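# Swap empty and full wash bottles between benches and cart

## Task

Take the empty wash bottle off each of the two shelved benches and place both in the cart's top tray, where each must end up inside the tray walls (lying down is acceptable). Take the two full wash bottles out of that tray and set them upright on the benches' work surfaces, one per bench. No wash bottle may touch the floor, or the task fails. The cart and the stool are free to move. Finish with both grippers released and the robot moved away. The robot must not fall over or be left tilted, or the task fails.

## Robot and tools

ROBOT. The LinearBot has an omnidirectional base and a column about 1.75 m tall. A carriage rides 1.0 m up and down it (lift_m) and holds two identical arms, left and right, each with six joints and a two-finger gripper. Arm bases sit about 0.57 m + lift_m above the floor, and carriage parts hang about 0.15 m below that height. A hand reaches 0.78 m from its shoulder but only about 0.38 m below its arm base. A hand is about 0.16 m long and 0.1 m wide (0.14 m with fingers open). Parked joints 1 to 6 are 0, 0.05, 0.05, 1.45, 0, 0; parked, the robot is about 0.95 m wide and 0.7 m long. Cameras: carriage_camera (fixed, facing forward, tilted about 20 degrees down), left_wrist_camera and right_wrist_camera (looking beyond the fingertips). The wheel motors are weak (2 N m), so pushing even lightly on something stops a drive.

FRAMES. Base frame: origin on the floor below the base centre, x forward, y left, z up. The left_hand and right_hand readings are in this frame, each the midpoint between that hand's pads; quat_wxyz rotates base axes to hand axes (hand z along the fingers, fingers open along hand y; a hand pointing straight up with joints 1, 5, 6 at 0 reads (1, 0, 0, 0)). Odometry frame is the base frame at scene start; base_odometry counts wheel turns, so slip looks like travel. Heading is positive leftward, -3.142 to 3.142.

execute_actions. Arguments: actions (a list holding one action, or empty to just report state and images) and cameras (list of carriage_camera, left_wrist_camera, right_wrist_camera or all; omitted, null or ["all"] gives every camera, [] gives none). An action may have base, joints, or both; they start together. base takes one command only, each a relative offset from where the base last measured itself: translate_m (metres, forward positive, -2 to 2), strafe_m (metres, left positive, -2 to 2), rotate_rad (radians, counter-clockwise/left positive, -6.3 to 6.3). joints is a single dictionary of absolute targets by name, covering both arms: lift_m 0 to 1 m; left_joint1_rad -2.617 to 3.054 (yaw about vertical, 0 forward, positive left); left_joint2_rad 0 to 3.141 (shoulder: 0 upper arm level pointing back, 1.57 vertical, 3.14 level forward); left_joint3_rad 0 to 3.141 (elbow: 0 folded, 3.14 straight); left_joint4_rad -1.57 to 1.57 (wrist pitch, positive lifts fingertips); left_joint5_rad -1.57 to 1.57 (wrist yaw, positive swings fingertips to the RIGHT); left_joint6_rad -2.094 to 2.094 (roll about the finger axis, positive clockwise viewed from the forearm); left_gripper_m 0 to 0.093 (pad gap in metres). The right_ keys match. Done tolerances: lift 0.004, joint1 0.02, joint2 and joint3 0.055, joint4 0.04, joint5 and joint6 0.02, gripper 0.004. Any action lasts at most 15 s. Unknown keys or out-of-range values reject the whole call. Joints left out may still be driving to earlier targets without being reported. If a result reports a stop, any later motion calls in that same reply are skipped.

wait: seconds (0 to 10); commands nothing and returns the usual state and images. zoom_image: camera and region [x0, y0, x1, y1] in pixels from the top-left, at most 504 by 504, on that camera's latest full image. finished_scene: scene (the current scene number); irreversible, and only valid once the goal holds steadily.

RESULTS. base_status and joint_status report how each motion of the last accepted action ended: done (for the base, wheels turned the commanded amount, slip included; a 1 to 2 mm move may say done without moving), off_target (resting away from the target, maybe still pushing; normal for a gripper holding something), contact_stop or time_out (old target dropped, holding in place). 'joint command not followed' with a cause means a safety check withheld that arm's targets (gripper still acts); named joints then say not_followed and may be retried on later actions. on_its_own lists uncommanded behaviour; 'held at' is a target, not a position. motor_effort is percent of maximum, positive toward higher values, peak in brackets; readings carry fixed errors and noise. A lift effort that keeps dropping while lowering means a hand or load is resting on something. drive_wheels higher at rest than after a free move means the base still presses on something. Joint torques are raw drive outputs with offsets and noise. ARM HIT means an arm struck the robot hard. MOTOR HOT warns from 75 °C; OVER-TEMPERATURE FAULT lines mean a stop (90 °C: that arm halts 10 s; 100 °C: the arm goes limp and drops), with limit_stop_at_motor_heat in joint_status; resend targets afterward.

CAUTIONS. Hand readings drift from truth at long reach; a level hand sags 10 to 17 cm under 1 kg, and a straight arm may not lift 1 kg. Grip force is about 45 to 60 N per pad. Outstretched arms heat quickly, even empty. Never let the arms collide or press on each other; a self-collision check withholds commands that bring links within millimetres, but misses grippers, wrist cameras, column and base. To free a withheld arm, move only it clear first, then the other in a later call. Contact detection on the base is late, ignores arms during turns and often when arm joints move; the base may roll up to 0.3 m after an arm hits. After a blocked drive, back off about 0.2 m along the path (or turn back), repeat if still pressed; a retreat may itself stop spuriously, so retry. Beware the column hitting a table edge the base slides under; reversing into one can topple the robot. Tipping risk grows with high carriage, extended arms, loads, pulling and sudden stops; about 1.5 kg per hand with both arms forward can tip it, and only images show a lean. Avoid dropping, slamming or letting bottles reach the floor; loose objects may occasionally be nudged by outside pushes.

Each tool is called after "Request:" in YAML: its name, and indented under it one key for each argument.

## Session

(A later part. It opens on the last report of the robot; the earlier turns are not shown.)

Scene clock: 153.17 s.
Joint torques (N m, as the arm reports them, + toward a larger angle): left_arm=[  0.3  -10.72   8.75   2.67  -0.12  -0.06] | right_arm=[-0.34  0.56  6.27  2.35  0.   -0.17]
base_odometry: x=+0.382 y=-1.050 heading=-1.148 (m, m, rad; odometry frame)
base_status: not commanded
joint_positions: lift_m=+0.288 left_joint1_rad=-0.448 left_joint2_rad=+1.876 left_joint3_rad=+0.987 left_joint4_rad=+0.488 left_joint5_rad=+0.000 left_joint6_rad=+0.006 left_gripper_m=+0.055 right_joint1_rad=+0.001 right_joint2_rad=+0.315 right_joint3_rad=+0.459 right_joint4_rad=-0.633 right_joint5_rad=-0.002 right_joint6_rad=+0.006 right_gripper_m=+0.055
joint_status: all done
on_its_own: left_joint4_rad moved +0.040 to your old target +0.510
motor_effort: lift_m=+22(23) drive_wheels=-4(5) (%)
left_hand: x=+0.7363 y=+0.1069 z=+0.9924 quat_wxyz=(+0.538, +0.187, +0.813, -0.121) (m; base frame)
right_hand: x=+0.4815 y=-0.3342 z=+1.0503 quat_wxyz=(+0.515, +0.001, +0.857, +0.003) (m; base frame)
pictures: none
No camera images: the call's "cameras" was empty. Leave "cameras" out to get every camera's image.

Request:
execute_actions:
  actions:
    - {"joints":{"left_gripper_m":0.093,"left_joint4_rad":0.485}}
  cameras: []

Request:
execute_actions:
  actions:
    - {"joints":{"left_joint2_rad":1.455,"left_joint3_rad":0.51,"left_joint4_rad":0.49}}
  cameras: []

Request:
execute_actions:
  actions:
    - {"joints":{"left_joint2_rad":0.49,"left_joint3_rad":0.26,"left_joint4_rad":-0.27}}
  cameras: []

Request:
execute_actions:
  actions:
    - {"joints":{"left_joint1_rad":0.15}}
  cameras: ["carriage_camera","left_wrist_camera"]

Scene clock: 160.13 s.
Joint torques (N m, as the arm reports them, + toward a larger angle): left_arm=[  0.35 -10.45   8.68   2.41  -0.13  -0.05] | right_arm=[-0.33  0.53  6.22  2.35 -0.01 -0.17]
base_odometry: x=+0.382 y=-1.050 heading=-1.148 (m, m, rad; odometry frame)
base_status: not commanded
joint_positions: lift_m=+0.288 left_joint1_rad=-0.448 left_joint2_rad=+1.876 left_joint3_rad=+0.987 left_joint4_rad=+0.485 left_joint5_rad=+0.000 left_joint6_rad=+0.006 left_gripper_m=+0.093 right_joint1_rad=+0.001 right_joint2_rad=+0.315 right_joint3_rad=+0.459 right_joint4_rad=-0.633 right_joint5_rad=-0.002 right_joint6_rad=+0.006 right_gripper_m=+0.055
joint_status: all done
motor_effort: lift_m=+22(22) drive_wheels=-4(4) (%)
left_hand: x=+0.7360 y=+0.1070 z=+0.9917 quat_wxyz=(+0.537, +0.188, +0.814, -0.121) (m; base frame)
right_hand: x=+0.4815 y=-0.3342 z=+1.0503 quat_wxyz=(+0.515, +0.001, +0.857, +0.003) (m; base frame)
pictures: none
No camera images: the call's "cameras" was empty. Leave "cameras" out to get every camera's image.

Scene clock: 161.20 s.
Joint torques (N m, as the arm reports them, + toward a larger angle): left_arm=[ 0.4  -6.61  6.2   2.32 -0.14 -0.05] | right_arm=[-0.33  0.54  6.2   2.35  0.   -0.17]
base_odometry: x=+0.382 y=-1.050 heading=-1.148 (m, m, rad; odometry frame)
base_status: not commanded
joint_positions: lift_m=+0.288 left_joint1_rad=-0.448 left_joint2_rad=+1.469 left_joint3_rad=+0.533 left_joint4_rad=+0.495 left_joint5_rad=+0.000 left_joint6_rad=+0.006 left_gripper_m=+0.093 right_joint1_rad=+0.001 right_joint2_rad=+0.315 right_joint3_rad=+0.459 right_joint4_rad=-0.633 right_joint5_rad=-0.002 right_joint6_rad=+0.006 right_gripper_m=+0.055
joint_status: all done
motor_effort: lift_m=+22(22) drive_wheels=-3(3) (%)
left_hand: x=+0.6304 y=+0.1577 z=+0.9854 quat_wxyz=(+0.522, +0.190, +0.823, -0.117) (m; base frame)
right_hand: x=+0.4815 y=-0.3342 z=+1.0503 quat_wxyz=(+0.515, +0.001, +0.857, +0.003) (m; base frame)
pictures: none
No camera images: the call's "cameras" was empty. Leave "cameras" out to get every camera's image.

Scene clock: 162.63 s.
Joint torques (N m, as the arm reports them, + toward a larger angle): left_arm=[ 0.35 -0.21  8.35  2.19 -0.12 -0.05] | right_arm=[-0.34  0.53  6.14  2.34  0.   -0.17]
base_odometry: x=+0.382 y=-1.050 heading=-1.148 (m, m, rad; odometry frame)
base_status: not commanded
joint_positions: lift_m=+0.288 left_joint1_rad=-0.448 left_joint2_rad=+0.505 left_joint3_rad=+0.278 left_joint4_rad=-0.253 left_joint5_rad=+0.000 left_joint6_rad=+0.006 left_gripper_m=+0.093 right_joint1_rad=+0.001 right_joint2_rad=+0.315 right_joint3_rad=+0.459 right_joint4_rad=-0.633 right_joint5_rad=-0.002 right_joint6_rad=+0.006 right_gripper_m=+0.055
joint_status: all done
motor_effort: lift_m=+22(22) drive_wheels=-3(4) (%)
left_hand: x=+0.4953 y=+0.2226 z=+1.0067 quat_wxyz=(+0.506, +0.192, +0.833, -0.114) (m; base frame)
right_hand: x=+0.4815 y=-0.3342 z=+1.0503 quat_wxyz=(+0.515, +0.001, +0.857, +0.003) (m; base frame)
pictures: none
No camera images: the call's "cameras" was empty. Leave "cameras" out to get every camera's image.

Scene clock: 163.80 s.
Joint torques (N m, as the arm reports them, + toward a larger angle): left_arm=[ 0.9  -0.27  8.38  2.19 -0.12 -0.05] | right_arm=[-0.33  0.52  6.21  2.35 -0.01 -0.17]
base_odometry: x=+0.382 y=-1.050 heading=-1.148 (m, m, rad; odometry frame)
base_status: not commanded
joint_positions: lift_m=+0.288 left_joint1_rad=+0.146 left_joint2_rad=+0.505 left_joint3_rad=+0.278 left_joint4_rad=-0.253 left_joint5_rad=+0.000 left_joint6_rad=+0.006 left_gripper_m=+0.093 right_joint1_rad=+0.001 right_joint2_rad=+0.315 right_joint3_rad=+0.459 right_joint4_rad=-0.633 right_joint5_rad=-0.002 right_joint6_rad=+0.006 right_gripper_m=+0.055
joint_status: all done
motor_effort: lift_m=+22(22) drive_wheels=-4(4) (%)
left_hand: x=+0.5180 y=+0.3725 z=+1.0067 quat_wxyz=(+0.517, -0.060, +0.853, +0.039) (m; base frame)
right_hand: x=+0.4815 y=-0.3342 z=+1.0503 quat_wxyz=(+0.515, +0.001, +0.857, +0.003) (m; base frame)
pictures: carriage_camera, left_wrist_camera
Images, in order (width x height): carriage_camera 504x504, left_wrist_camera 504x504.

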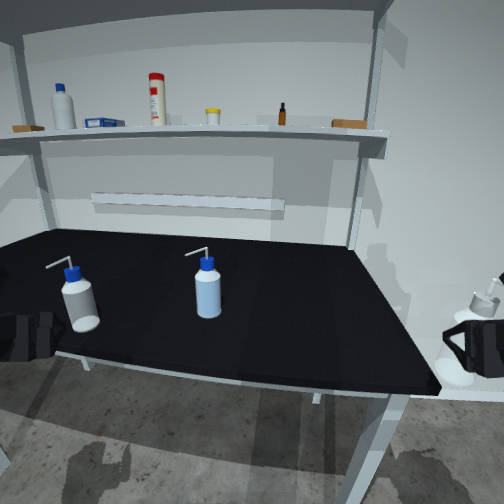

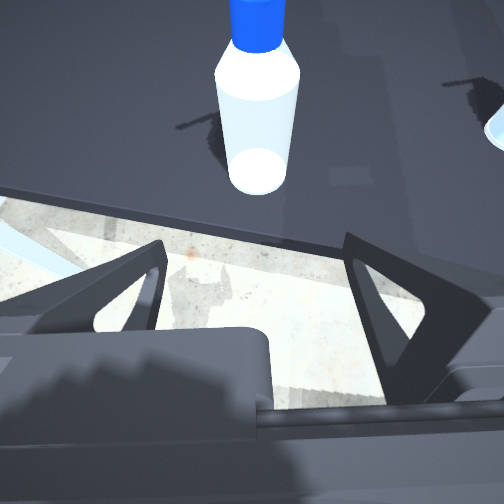

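Request:
execute_actions:
  actions:
    - {"joints":{"left_joint2_rad":1.445,"left_joint3_rad":0.588,"left_joint4_rad":0.355}}
  cameras: ["left_wrist_camera"]

Scene clock: 167.33 s.
Joint torques (N m, as the arm reports them, + toward a larger angle): left_arm=[ 0.92 -4.57  8.36  2.38 -0.13 -0.05] | right_arm=[-0.33  0.53  6.15  2.34 -0.01 -0.17]
base_odometry: x=+0.382 y=-1.050 heading=-1.148 (m, m, rad; odometry frame)
base_status: not commanded
joint_positions: lift_m=+0.288 left_joint1_rad=+0.146 left_joint2_rad=+1.432 left_joint3_rad=+0.591 left_joint4_rad=+0.354 left_joint5_rad=+0.000 left_joint6_rad=+0.006 left_gripper_m=+0.093 right_joint1_rad=+0.001 right_joint2_rad=+0.315 right_joint3_rad=+0.459 right_joint4_rad=-0.633 right_joint5_rad=-0.002 right_joint6_rad=+0.006 right_gripper_m=+0.055
joint_status: all done
motor_effort: lift_m=+22(22) drive_wheels=-3(4) (%)
left_hand: x=+0.6661 y=+0.3943 z=+0.9934 quat_wxyz=(+0.515, -0.060, +0.854, +0.039) (m; base frame)
right_hand: x=+0.4815 y=-0.3342 z=+1.0503 quat_wxyz=(+0.515, +0.001, +0.857, +0.003) (m; base frame)
pictures: left_wrist_camera
Images, in order (width x height): left_wrist_camera 504x504.

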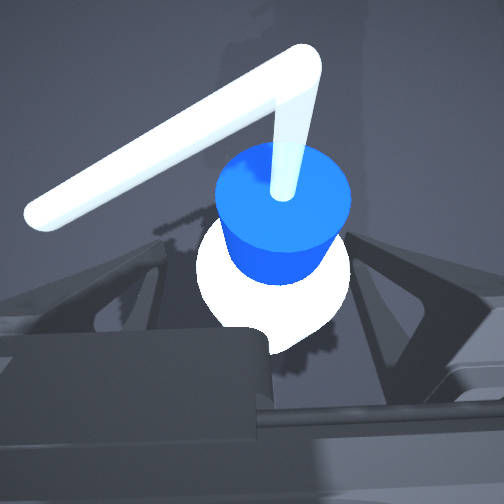

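Request:
execute_actions:
  actions:
    - {"joints":{"left_joint1_rad":0.125,"left_joint3_rad":0.55,"left_joint4_rad":0.375,"left_joint2_rad":1.42}}
  cameras: []

Request:
execute_actions:
  actions:
    - {"joints":{"left_gripper_m":0.04}}
  cameras: ["left_wrist_camera"]

Scene clock: 169.00 s.
Joint torques (N m, as the arm reports them, + toward a larger angle): left_arm=[ 0.16 -6.38  5.21  2.38 -0.13 -0.05] | right_arm=[-0.33  0.53  6.19  2.35  0.   -0.17]
base_odometry: x=+0.382 y=-1.050 heading=-1.148 (m, m, rad; odometry frame)
base_status: not commanded
joint_positions: lift_m=+0.288 left_joint1_rad=+0.129 left_joint2_rad=+1.432 left_joint3_rad=+0.591 left_joint4_rad=+0.375 left_joint5_rad=+0.000 left_joint6_rad=+0.006 left_gripper_m=+0.093 right_joint1_rad=+0.001 right_joint2_rad=+0.315 right_joint3_rad=+0.459 right_joint4_rad=-0.633 right_joint5_rad=-0.002 right_joint6_rad=+0.006 right_gripper_m=+0.055
joint_status: all done
motor_effort: lift_m=+22(22) drive_wheels=-4(4) (%)
left_hand: x=+0.6693 y=+0.3878 z=+0.9979 quat_wxyz=(+0.524, -0.053, +0.850, +0.035) (m; base frame)
right_hand: x=+0.4815 y=-0.3342 z=+1.0503 quat_wxyz=(+0.515, +0.001, +0.857, +0.003) (m; base frame)
pictures: none
No camera images: the call's "cameras" was empty. Leave "cameras" out to get every camera's image.

Scene clock: 169.60 s.
Joint torques (N m, as the arm reports them, + toward a larger angle): left_arm=[ 0.15 -6.37  5.12  2.38 -0.13 -0.04] | right_arm=[-0.33  0.53  6.21  2.35 -0.01 -0.17]
base_odometry: x=+0.382 y=-1.050 heading=-1.148 (m, m, rad; odometry frame)
base_status: not commanded
joint_positions: lift_m=+0.288 left_joint1_rad=+0.129 left_joint2_rad=+1.432 left_joint3_rad=+0.591 left_joint4_rad=+0.375 left_joint5_rad=+0.000 left_joint6_rad=+0.006 left_gripper_m=+0.055 right_joint1_rad=+0.001 right_joint2_rad=+0.315 right_joint3_rad=+0.459 right_joint4_rad=-0.633 right_joint5_rad=-0.002 right_joint6_rad=+0.006 right_gripper_m=+0.055
joint_status: left_gripper_m off_target (ended at +0.055, target +0.040)
motor_effort: lift_m=+22(22) drive_wheels=-4(4) (%)
left_hand: x=+0.6693 y=+0.3878 z=+0.9979 quat_wxyz=(+0.524, -0.053, +0.850, +0.035) (m; base frame)
right_hand: x=+0.4815 y=-0.3342 z=+1.0503 quat_wxyz=(+0.515, +0.001, +0.857, +0.003) (m; base frame)
pictures: left_wrist_camera
Images, in order (width x height): left_wrist_camera 504x504.

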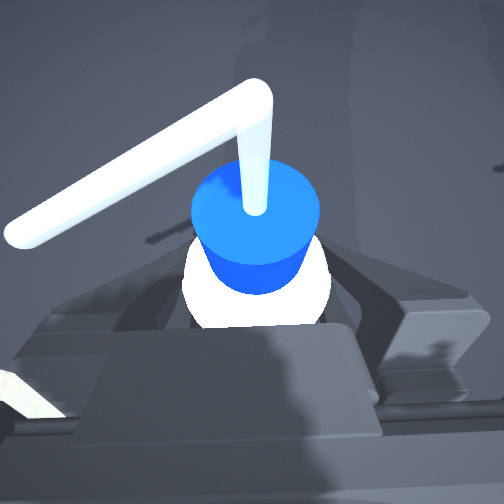

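Request:
execute_actions:
  actions:
    - {"joints":{"left_gripper_m":0.075}}
  cameras: []

Request:
execute_actions:
  actions:
    - {"joints":{"left_joint3_rad":0.525}}
  cameras: ["left_wrist_camera"]

Scene clock: 171.77 s.
Joint torques (N m, as the arm reports them, + toward a larger angle): left_arm=[ 0.13 -6.34  5.12  2.38 -0.12 -0.05] | right_arm=[-0.33  0.53  6.2   2.35  0.   -0.17]
base_odometry: x=+0.382 y=-1.050 heading=-1.148 (m, m, rad; odometry frame)
base_status: not commanded
joint_positions: lift_m=+0.288 left_joint1_rad=+0.129 left_joint2_rad=+1.432 left_joint3_rad=+0.591 left_joint4_rad=+0.375 left_joint5_rad=+0.000 left_joint6_rad=+0.006 left_gripper_m=+0.075 right_joint1_rad=+0.001 right_joint2_rad=+0.315 right_joint3_rad=+0.459 right_joint4_rad=-0.633 right_joint5_rad=-0.002 right_joint6_rad=+0.006 right_gripper_m=+0.055
joint_status: all done
motor_effort: lift_m=+22(22) drive_wheels=-3(4) (%)
left_hand: x=+0.6693 y=+0.3878 z=+0.9979 quat_wxyz=(+0.524, -0.053, +0.850, +0.035) (m; base frame)
right_hand: x=+0.4815 y=-0.3342 z=+1.0503 quat_wxyz=(+0.515, +0.001, +0.857, +0.003) (m; base frame)
pictures: none
No camera images: the call's "cameras" was empty. Leave "cameras" out to get every camera's image.

Scene clock: 172.27 s.
Joint torques (N m, as the arm reports them, + toward a larger angle): left_arm=[ 0.19 -6.33  6.18  2.29 -0.13 -0.05] | right_arm=[-0.33  0.52  6.21  2.35  0.   -0.17]
base_odometry: x=+0.382 y=-1.050 heading=-1.148 (m, m, rad; odometry frame)
base_status: not commanded
joint_positions: lift_m=+0.288 left_joint1_rad=+0.129 left_joint2_rad=+1.432 left_joint3_rad=+0.552 left_joint4_rad=+0.379 left_joint5_rad=+0.000 left_joint6_rad=+0.006 left_gripper_m=+0.075 right_joint1_rad=+0.001 right_joint2_rad=+0.315 right_joint3_rad=+0.459 right_joint4_rad=-0.633 right_joint5_rad=-0.002 right_joint6_rad=+0.006 right_gripper_m=+0.055
joint_status: all done
motor_effort: lift_m=+22(22) drive_wheels=-4(4) (%)
left_hand: x=+0.6596 y=+0.3865 z=+0.9821 quat_wxyz=(+0.509, -0.053, +0.859, +0.034) (m; base frame)
right_hand: x=+0.4815 y=-0.3342 z=+1.0503 quat_wxyz=(+0.515, +0.001, +0.857, +0.003) (m; base frame)
pictures: left_wrist_camera
Images, in order (width x height): left_wrist_camera 504x504.

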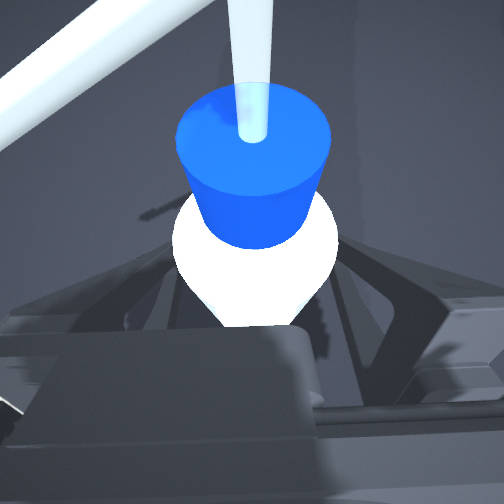

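Request:
execute_actions:
  actions:
    - {"joints":{"left_gripper_m":0.04}}
  cameras: []

Request:
execute_actions:
  actions:
    - {"joints":{"lift_m":0.33}}
  cameras: ["left_wrist_camera"]

Request:
execute_actions:
  actions:
    - {"base":{"translate_m":-1.225},"joints":{"left_joint1_rad":0,"left_joint2_rad":0.3,"left_joint3_rad":0.45,"left_joint4_rad":-0.65}}
  cameras: ["carriage_camera"]

Request:
execute_actions:
  actions:
    - {"base":{"rotate_rad":-1.57},"joints":{"lift_m":0.22}}
  cameras: ["carriage_camera"]

Scene clock: 175.17 s.
Joint torques (N m, as the arm reports them, + toward a larger angle): left_arm=[ 0.17 -6.22  6.16  2.3  -0.12 -0.05] | right_arm=[-0.33  0.5   6.2   2.35  0.   -0.17]
base_odometry: x=+0.382 y=-1.050 heading=-1.148 (m, m, rad; odometry frame)
base_status: not commanded
joint_positions: lift_m=+0.288 left_joint1_rad=+0.129 left_joint2_rad=+1.432 left_joint3_rad=+0.552 left_joint4_rad=+0.380 left_joint5_rad=+0.000 left_joint6_rad=+0.006 left_gripper_m=+0.055 right_joint1_rad=+0.001 right_joint2_rad=+0.315 right_joint3_rad=+0.459 right_joint4_rad=-0.633 right_joint5_rad=-0.002 right_joint6_rad=+0.006 right_gripper_m=+0.055
joint_status: left_gripper_m off_target (ended at +0.055, target +0.040)
motor_effort: lift_m=+22(22) drive_wheels=-4(3) (%)
left_hand: x=+0.6596 y=+0.3865 z=+0.9822 quat_wxyz=(+0.509, -0.053, +0.859, +0.034) (m; base frame)
right_hand: x=+0.4815 y=-0.3342 z=+1.0503 quat_wxyz=(+0.515, +0.001, +0.857, +0.003) (m; base frame)
pictures: none
No camera images: the call's "cameras" was empty. Leave "cameras" out to get every camera's image.

Scene clock: 175.87 s.
Joint torques (N m, as the arm reports them, + toward a larger angle): left_arm=[ 0.06 -6.14  6.14  2.28 -0.13 -0.05] | right_arm=[-0.33  0.55  6.21  2.3  -0.01 -0.17]
base_odometry: x=+0.382 y=-1.050 heading=-1.148 (m, m, rad; odometry frame)
base_status: not commanded
joint_positions: lift_m=+0.330 left_joint1_rad=+0.129 left_joint2_rad=+1.431 left_joint3_rad=+0.552 left_joint4_rad=+0.380 left_joint5_rad=+0.000 left_joint6_rad=+0.006 left_gripper_m=+0.055 right_joint1_rad=+0.001 right_joint2_rad=+0.315 right_joint3_rad=+0.459 right_joint4_rad=-0.627 right_joint5_rad=-0.002 right_joint6_rad=+0.006 right_gripper_m=+0.055
joint_status: all done
motor_effort: lift_m=+23(27) drive_wheels=-3(2) (%)
left_hand: x=+0.6597 y=+0.3865 z=+1.0247 quat_wxyz=(+0.509, -0.053, +0.858, +0.034) (m; base frame)
right_hand: x=+0.4821 y=-0.3342 z=+1.0935 quat_wxyz=(+0.518, +0.001, +0.856, +0.003) (m; base frame)
pictures: left_wrist_camera
Images, in order (width x height): left_wrist_camera 504x504.

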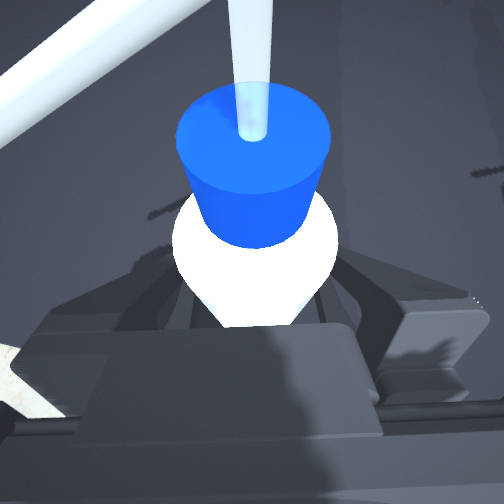

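Scene clock: 180.60 s.
Joint torques (N m, as the arm reports them, + toward a larger angle): left_arm=[ 0.51  0.77  7.43  2.29 -0.13 -0.05] | right_arm=[-0.32  0.53  6.21  2.3  -0.01 -0.17]
base_odometry: x=-0.120 y=+0.067 heading=-1.148 (m, m, rad; odometry frame)
base_status: done
joint_positions: lift_m=+0.330 left_joint1_rad=+0.001 left_joint2_rad=+0.319 left_joint3_rad=+0.470 left_joint4_rad=-0.643 left_joint5_rad=+0.001 left_joint6_rad=+0.006 left_gripper_m=+0.055 right_joint1_rad=+0.001 right_joint2_rad=+0.315 right_joint3_rad=+0.459 right_joint4_rad=-0.627 right_joint5_rad=-0.002 right_joint6_rad=+0.006 right_gripper_m=+0.055
joint_status: all done
motor_effort: lift_m=+23(23) drive_wheels=-2(35) (%)
left_hand: x=+0.4807 y=+0.3348 z=+1.0939 quat_wxyz=(+0.513, +0.002, +0.858, +0.001) (m; base frame)
right_hand: x=+0.4821 y=-0.3342 z=+1.0935 quat_wxyz=(+0.518, +0.001, +0.856, +0.003) (m; base frame)
pictures: carriage_camera
Images, in order (width x height): carriage_camera 504x504.

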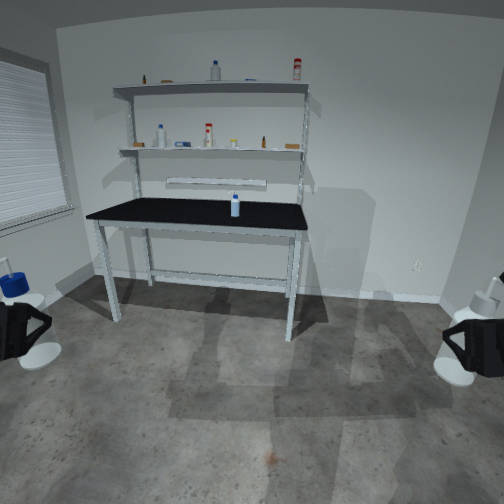

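Scene clock: 183.70 s.
Joint torques (N m, as the arm reports them, + toward a larger angle): left_arm=[ 0.49  0.77  7.48  2.42 -0.14 -0.05] | right_arm=[-0.33  0.56  6.13  2.34  0.   -0.17]
base_odometry: x=-0.120 y=+0.067 heading=-2.717 (m, m, rad; odometry frame)
base_status: done
joint_positions: lift_m=+0.220 left_joint1_rad=+0.001 left_joint2_rad=+0.319 left_joint3_rad=+0.470 left_joint4_rad=-0.656 left_joint5_rad=+0.001 left_joint6_rad=+0.006 left_gripper_m=+0.055 right_joint1_rad=+0.001 right_joint2_rad=+0.315 right_joint3_rad=+0.459 right_joint4_rad=-0.631 right_joint5_rad=-0.002 right_joint6_rad=+0.006 right_gripper_m=+0.055
joint_status: all done
motor_effort: lift_m=+23(23) drive_wheels=+8(28) (%)
left_hand: x=+0.4791 y=+0.3348 z=+0.9810 quat_wxyz=(+0.508, +0.002, +0.862, +0.001) (m; base frame)
right_hand: x=+0.4816 y=-0.3342 z=+0.9826 quat_wxyz=(+0.516, +0.001, +0.857, +0.003) (m; base frame)
pictures: carriage_camera
Images, in order (width x height): carriage_camera 504x504.

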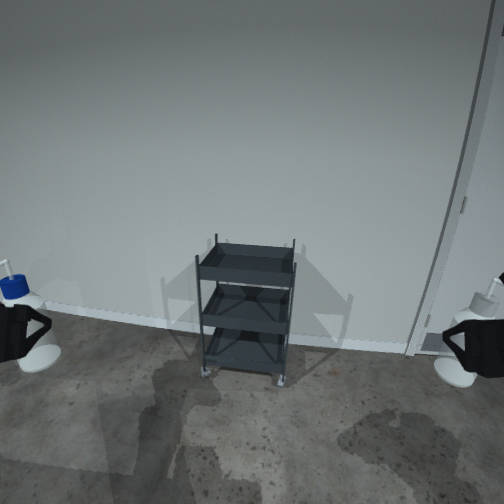

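Request:
execute_actions:
  actions:
    - {"base":{"translate_m":0.74},"joints":{"left_joint1_rad":-0.466,"left_joint2_rad":1.77,"left_joint3_rad":0.77,"left_joint4_rad":0.51,"right_joint1_rad":0.556,"right_joint2_rad":1.83,"right_joint3_rad":0.862,"right_joint4_rad":0.495}}

Scene clock: 189.97 s.
Joint torques (N m, as the arm reports them, + toward a larger angle): left_arm=[ 0.29 -7.5   7.95  2.42 -0.13 -0.05] | right_arm=[  0.16 -10.04   5.25   2.45  -0.01  -0.17]
base_odometry: x=-0.795 y=-0.237 heading=-2.718 (m, m, rad; odometry frame)
base_status: done
joint_positions: lift_m=+0.220 left_joint1_rad=-0.464 left_joint2_rad=+1.759 left_joint3_rad=+0.770 left_joint4_rad=+0.501 left_joint5_rad=+0.001 left_joint6_rad=+0.006 left_gripper_m=+0.055 right_joint1_rad=+0.551 right_joint2_rad=+1.824 right_joint3_rad=+0.872 right_joint4_rad=+0.483 right_joint5_rad=-0.001 right_joint6_rad=+0.006 right_gripper_m=+0.055
joint_status: all done
motor_effort: lift_m=+22(23) drive_wheels=-6(31) (%)
left_hand: x=+0.6830 y=+0.1239 z=+0.8934 quat_wxyz=(+0.502, +0.199, +0.834, -0.117) (m; base frame)
right_hand: x=+0.6844 y=-0.0746 z=+0.9011 quat_wxyz=(+0.503, -0.230, +0.820, +0.144) (m; base frame)
pictures: carriage_camera, left_wrist_camera, right_wrist_camera
Images, in order (width x height): carriage_camera 504x504, left_wrist_camera 504x504, right_wrist_camera 504x504.

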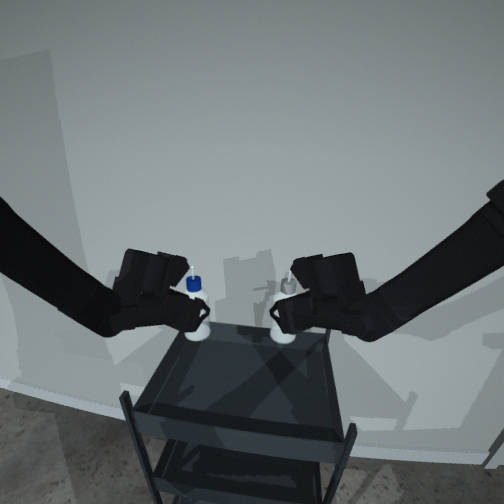

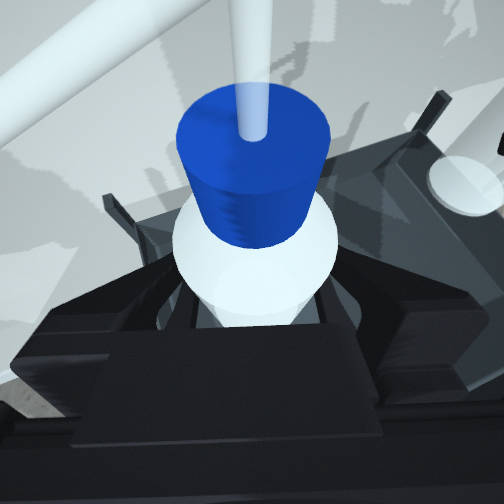

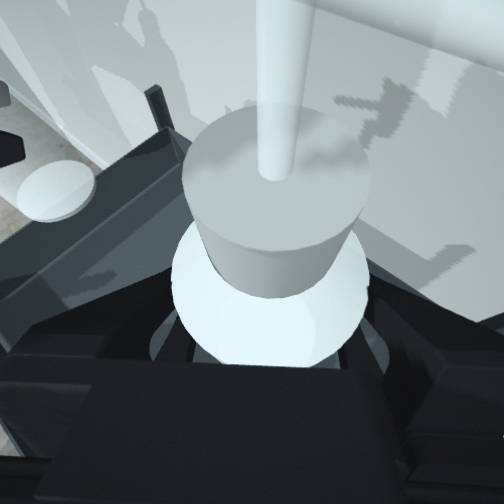

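Request:
execute_actions:
  actions:
    - {"joints":{"lift_m":0.075}}

Scene clock: 192.60 s.
Joint torques (N m, as the arm reports them, + toward a larger angle): left_arm=[ 0.36 -7.4   7.88  2.4  -0.13 -0.05] | right_arm=[  0.21 -10.15   5.19   2.37  -0.01  -0.17]
base_odometry: x=-0.795 y=-0.237 heading=-2.718 (m, m, rad; odometry frame)
base_status: not commanded
joint_positions: lift_m=+0.075 left_joint1_rad=-0.464 left_joint2_rad=+1.759 left_joint3_rad=+0.770 left_joint4_rad=+0.504 left_joint5_rad=+0.001 left_joint6_rad=+0.006 left_gripper_m=+0.055 right_joint1_rad=+0.551 right_joint2_rad=+1.824 right_joint3_rad=+0.872 right_joint4_rad=+0.492 right_joint5_rad=-0.001 right_joint6_rad=+0.006 right_gripper_m=+0.055
joint_status: all done
motor_effort: lift_m=+23(23) drive_wheels=-4(5) (%)
left_hand: x=+0.6833 y=+0.1238 z=+0.7490 quat_wxyz=(+0.503, +0.199, +0.833, -0.117) (m; base frame)
right_hand: x=+0.6852 y=-0.0741 z=+0.7580 quat_wxyz=(+0.507, -0.229, +0.818, +0.145) (m; base frame)
pictures: carriage_camera, left_wrist_camera, right_wrist_camera
Images, in order (width x height): carriage_camera 504x504, left_wrist_camera 504x504, right_wrist_camera 504x504.

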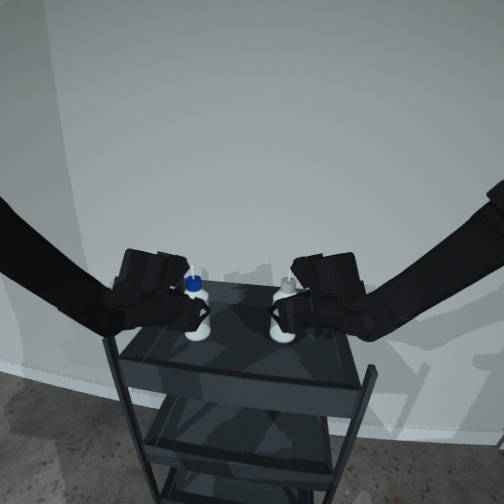

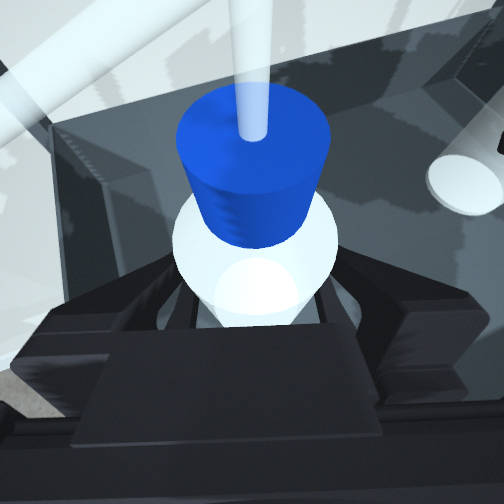

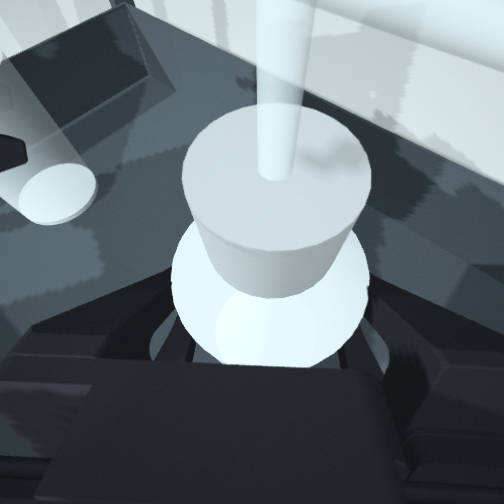

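Request:
execute_actions:
  actions:
    - {"joints":{"lift_m":0.057,"left_joint4_rad":0.49,"right_joint4_rad":0.47}}
  cameras: ["carriage_camera"]

Request:
zoom_image:
  camera: "carriage_camera"
  region: [60, 230, 400, 420]

Scene clock: 194.83 s.
Joint torques (N m, as the arm reports them, + toward a larger angle): left_arm=[ 0.31 -7.44  7.76  2.13 -0.12 -0.03] | right_arm=[  0.17 -10.25   5.36   2.21  -0.01  -0.17]
base_odometry: x=-0.795 y=-0.237 heading=-2.718 (m, m, rad; odometry frame)
base_status: not commanded
joint_positions: lift_m=+0.057 left_joint1_rad=-0.464 left_joint2_rad=+1.759 left_joint3_rad=+0.770 left_joint4_rad=+0.511 left_joint5_rad=+0.000 left_joint6_rad=+0.006 left_gripper_m=+0.055 right_joint1_rad=+0.551 right_joint2_rad=+1.825 right_joint3_rad=+0.871 right_joint4_rad=+0.482 right_joint5_rad=-0.001 right_joint6_rad=+0.006 right_gripper_m=+0.055
joint_status: all done
motor_effort: lift_m=+22(22) drive_wheels=-4(5) (%)
left_hand: x=+0.6841 y=+0.1235 z=+0.7327 quat_wxyz=(+0.506, +0.199, +0.831, -0.118) (m; base frame)
right_hand: x=+0.6841 y=-0.0749 z=+0.7368 quat_wxyz=(+0.502, -0.230, +0.821, +0.144) (m; base frame)
pictures: carriage_camera
Images, in order (width x height): carriage_camera 504x504.

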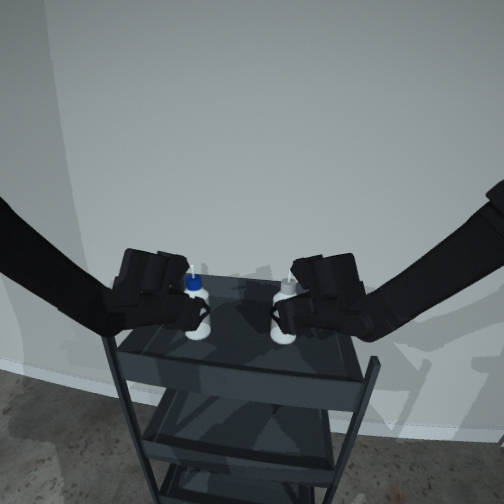

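Region (60, 230, 400, 420) of carriage_camera's 504x504 image, scaled by 1.482, with more detail than that image has; it fills the top 282 rows of this view, and the rest is white.

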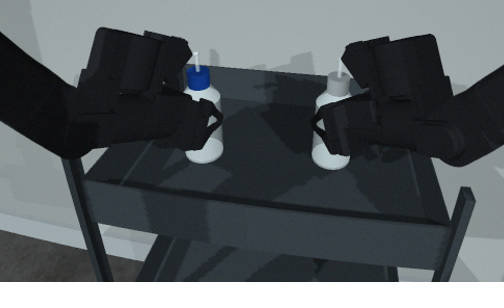

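Request:
execute_actions:
  actions:
    - {"joints":{"left_gripper_m":0.076,"right_gripper_m":0.076,"left_joint4_rad":0.51,"right_joint4_rad":0.485}}
  cameras: []

Request:
execute_actions:
  actions:
    - {"joints":{"left_joint2_rad":1.245,"left_joint3_rad":0.545,"left_joint4_rad":0.2,"right_joint2_rad":1.325,"right_joint3_rad":0.615,"right_joint4_rad":0.225}}
  cameras: ["carriage_camera"]

Scene clock: 197.43 s.
Joint torques (N m, as the arm reports them, + toward a larger angle): left_arm=[ 0.33 -7.46  8.    2.31 -0.13 -0.05] | right_arm=[  0.21 -10.23   5.34   2.33  -0.01  -0.17]
base_odometry: x=-0.795 y=-0.237 heading=-2.718 (m, m, rad; odometry frame)
base_status: not commanded
joint_positions: lift_m=+0.057 left_joint1_rad=-0.464 left_joint2_rad=+1.759 left_joint3_rad=+0.770 left_joint4_rad=+0.515 left_joint5_rad=+0.000 left_joint6_rad=+0.006 left_gripper_m=+0.076 right_joint1_rad=+0.551 right_joint2_rad=+1.825 right_joint3_rad=+0.871 right_joint4_rad=+0.485 right_joint5_rad=-0.001 right_joint6_rad=+0.006 right_gripper_m=+0.076
joint_status: all done
motor_effort: lift_m=+22(22) drive_wheels=-3(3) (%)
left_hand: x=+0.6845 y=+0.1233 z=+0.7336 quat_wxyz=(+0.508, +0.198, +0.830, -0.118) (m; base frame)
right_hand: x=+0.6843 y=-0.0747 z=+0.7374 quat_wxyz=(+0.503, -0.230, +0.821, +0.144) (m; base frame)
pictures: none
No camera images: the call's "cameras" was empty. Leave "cameras" out to get every camera's image.

Scene clock: 198.57 s.
Joint torques (N m, as the arm reports them, + toward a larger angle): left_arm=[ 1.23 -4.8   7.27  2.21 -0.2  -0.04] | right_arm=[-0.93 -6.39  5.67  2.14  0.06 -0.16]
base_odometry: x=-0.795 y=-0.237 heading=-2.718 (m, m, rad; odometry frame)
base_status: not commanded
joint_positions: lift_m=+0.057 left_joint1_rad=-0.474 left_joint2_rad=+1.253 left_joint3_rad=+0.568 left_joint4_rad=+0.215 left_joint5_rad=+0.008 left_joint6_rad=+0.005 left_gripper_m=+0.076 right_joint1_rad=+0.564 right_joint2_rad=+1.328 right_joint3_rad=+0.630 right_joint4_rad=+0.243 right_joint5_rad=-0.010 right_joint6_rad=+0.005 right_gripper_m=+0.076
joint_status: all done
motor_effort: lift_m=+22(22) drive_wheels=+6(3) (%)
left_hand: x=+0.6030 y=+0.1580 z=+0.7894 quat_wxyz=(+0.508, +0.204, +0.827, -0.125) (m; base frame)
right_hand: x=+0.6017 y=-0.1175 z=+0.7950 quat_wxyz=(+0.507, -0.237, +0.815, +0.153) (m; base frame)
pictures: carriage_camera
Images, in order (width x height): carriage_camera 504x504.

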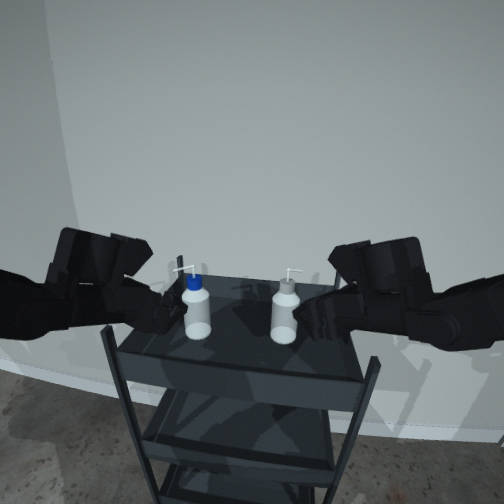

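Request:
execute_actions:
  actions:
    - {"joints":{"lift_m":0.085}}
  cameras: []

Request:
execute_actions:
  actions:
    - {"base":{"translate_m":-0.3},"joints":{"left_joint2_rad":0.3,"left_joint3_rad":0.45,"left_joint4_rad":-0.4,"right_joint2_rad":0.3,"right_joint3_rad":0.45,"right_joint4_rad":-0.4,"left_joint1_rad":-0.2,"right_joint1_rad":0.2}}

Scene clock: 201.03 s.
Joint torques (N m, as the arm reports them, + toward a larger angle): left_arm=[ 1.29 -4.89  7.06  2.25 -0.18 -0.04] | right_arm=[-0.94 -6.28  5.75  2.22  0.04 -0.16]
base_odometry: x=-0.795 y=-0.237 heading=-2.718 (m, m, rad; odometry frame)
base_status: not commanded
joint_positions: lift_m=+0.085 left_joint1_rad=-0.474 left_joint2_rad=+1.253 left_joint3_rad=+0.568 left_joint4_rad=+0.213 left_joint5_rad=+0.006 left_joint6_rad=+0.005 left_gripper_m=+0.076 right_joint1_rad=+0.564 right_joint2_rad=+1.328 right_joint3_rad=+0.630 right_joint4_rad=+0.239 right_joint5_rad=-0.008 right_joint6_rad=+0.005 right_gripper_m=+0.076
joint_status: all done
motor_effort: lift_m=+22(28) drive_wheels=+6(2) (%)
left_hand: x=+0.6029 y=+0.1584 z=+0.8168 quat_wxyz=(+0.507, +0.204, +0.828, -0.124) (m; base frame)
right_hand: x=+0.6015 y=-0.1181 z=+0.8222 quat_wxyz=(+0.506, -0.237, +0.816, +0.151) (m; base frame)
pictures: none
No camera images: the call's "cameras" was empty. Leave "cameras" out to get every camera's image.

Scene clock: 203.60 s.
Joint torques (N m, as the arm reports them, + toward a larger angle): left_arm=[ 0.84  1.04  7.57  2.32 -0.14 -0.04] | right_arm=[-0.81  0.67  5.69  2.19  0.01 -0.21]
base_odometry: x=-0.522 y=-0.113 heading=-2.719 (m, m, rad; odometry frame)
base_status: done
joint_positions: lift_m=+0.085 left_joint1_rad=-0.203 left_joint2_rad=+0.314 left_joint3_rad=+0.472 left_joint4_rad=-0.384 left_joint5_rad=+0.002 left_joint6_rad=+0.005 left_gripper_m=+0.076 right_joint1_rad=+0.207 right_joint2_rad=+0.312 right_joint3_rad=+0.466 right_joint4_rad=-0.378 right_joint5_rad=-0.004 right_joint6_rad=+0.009 right_gripper_m=+0.076
joint_status: all done
motor_effort: lift_m=+22(22) drive_wheels=-7(27) (%)
left_hand: x=+0.4976 y=+0.2859 z=+0.9105 quat_wxyz=(+0.620, +0.082, +0.778, -0.062) (m; base frame)
right_hand: x=+0.4977 y=-0.2846 z=+0.9097 quat_wxyz=(+0.620, -0.078, +0.778, +0.068) (m; base frame)
pictures: carriage_camera, left_wrist_camera, right_wrist_camera
Images, in order (width x height): carriage_camera 504x504, left_wrist_camera 504x504, right_wrist_camera 504x504.

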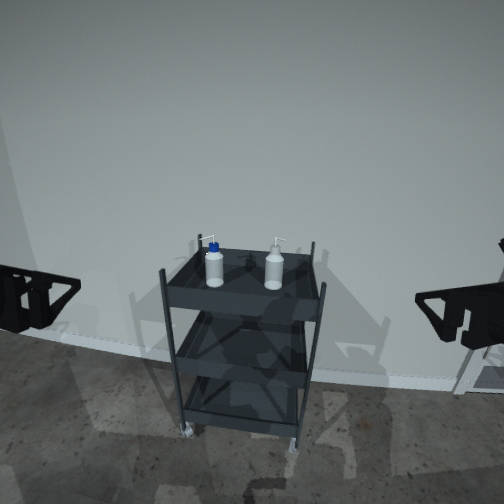

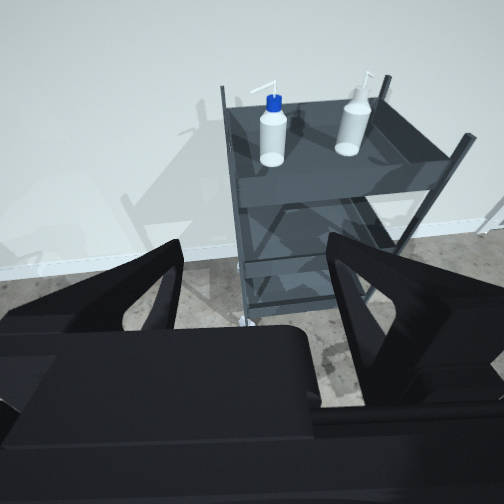

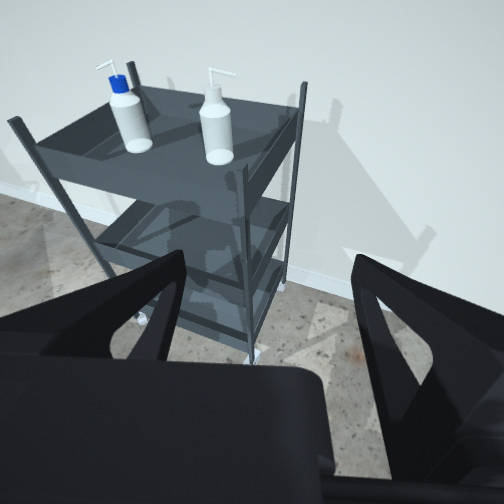

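Request:
execute_actions:
  actions:
    - {"joints":{"left_joint1_rad":0.4,"left_joint5_rad":-1.5,"left_joint4_rad":-0.15,"right_joint1_rad":-0.3,"right_joint5_rad":1.5,"right_joint4_rad":-0.15,"left_joint6_rad":0,"right_joint6_rad":0}}
  cameras: ["left_wrist_camera","right_wrist_camera"]

Scene clock: 206.27 s.
Joint torques (N m, as the arm reports them, + toward a larger angle): left_arm=[ 0.89  1.69  6.58  1.63 -0.17 -0.05] | right_arm=[-0.85  1.38  5.15  1.64  0.04 -0.2 ]
base_odometry: x=-0.522 y=-0.113 heading=-2.719 (m, m, rad; odometry frame)
base_status: not commanded
joint_positions: lift_m=+0.085 left_joint1_rad=+0.396 left_joint2_rad=+0.314 left_joint3_rad=+0.472 left_joint4_rad=-0.147 left_joint5_rad=-1.494 left_joint6_rad=+0.005 left_gripper_m=+0.076 right_joint1_rad=-0.293 right_joint2_rad=+0.312 right_joint3_rad=+0.466 right_joint4_rad=-0.150 right_joint5_rad=+1.492 right_joint6_rad=+0.009 right_gripper_m=+0.076
joint_status: all done
motor_effort: lift_m=+22(22) drive_wheels=-8(6) (%)
left_hand: x=+0.2772 y=+0.5271 z=+0.9666 quat_wxyz=(+0.416, -0.574, +0.412, +0.572) (m; base frame)
right_hand: x=+0.2974 y=-0.5246 z=+0.9647 quat_wxyz=(+0.447, +0.553, +0.440, -0.548) (m; base frame)
pictures: left_wrist_camera, right_wrist_camera
Images, in order (width x height): left_wrist_camera 504x504, right_wrist_camera 504x504.

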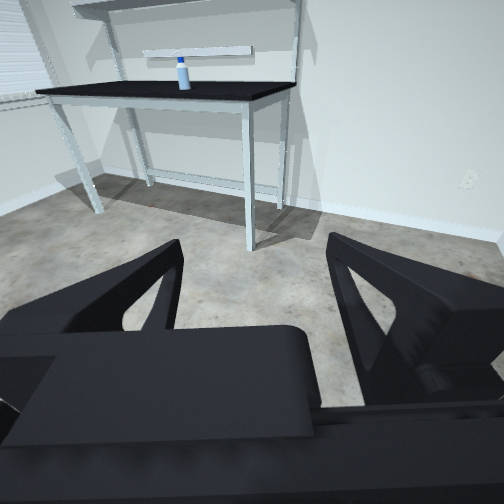

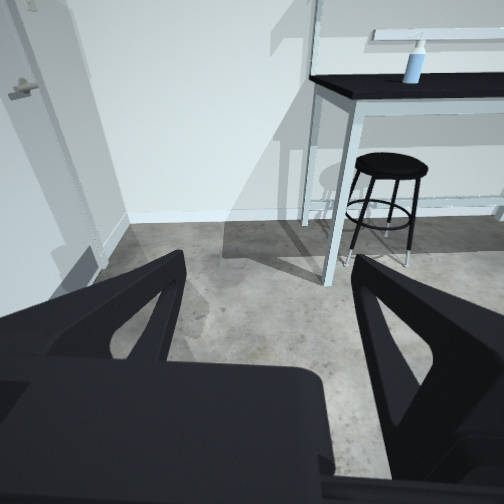

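Request:
finished_scene:
  scene: 1

The scene is finished: the task was done.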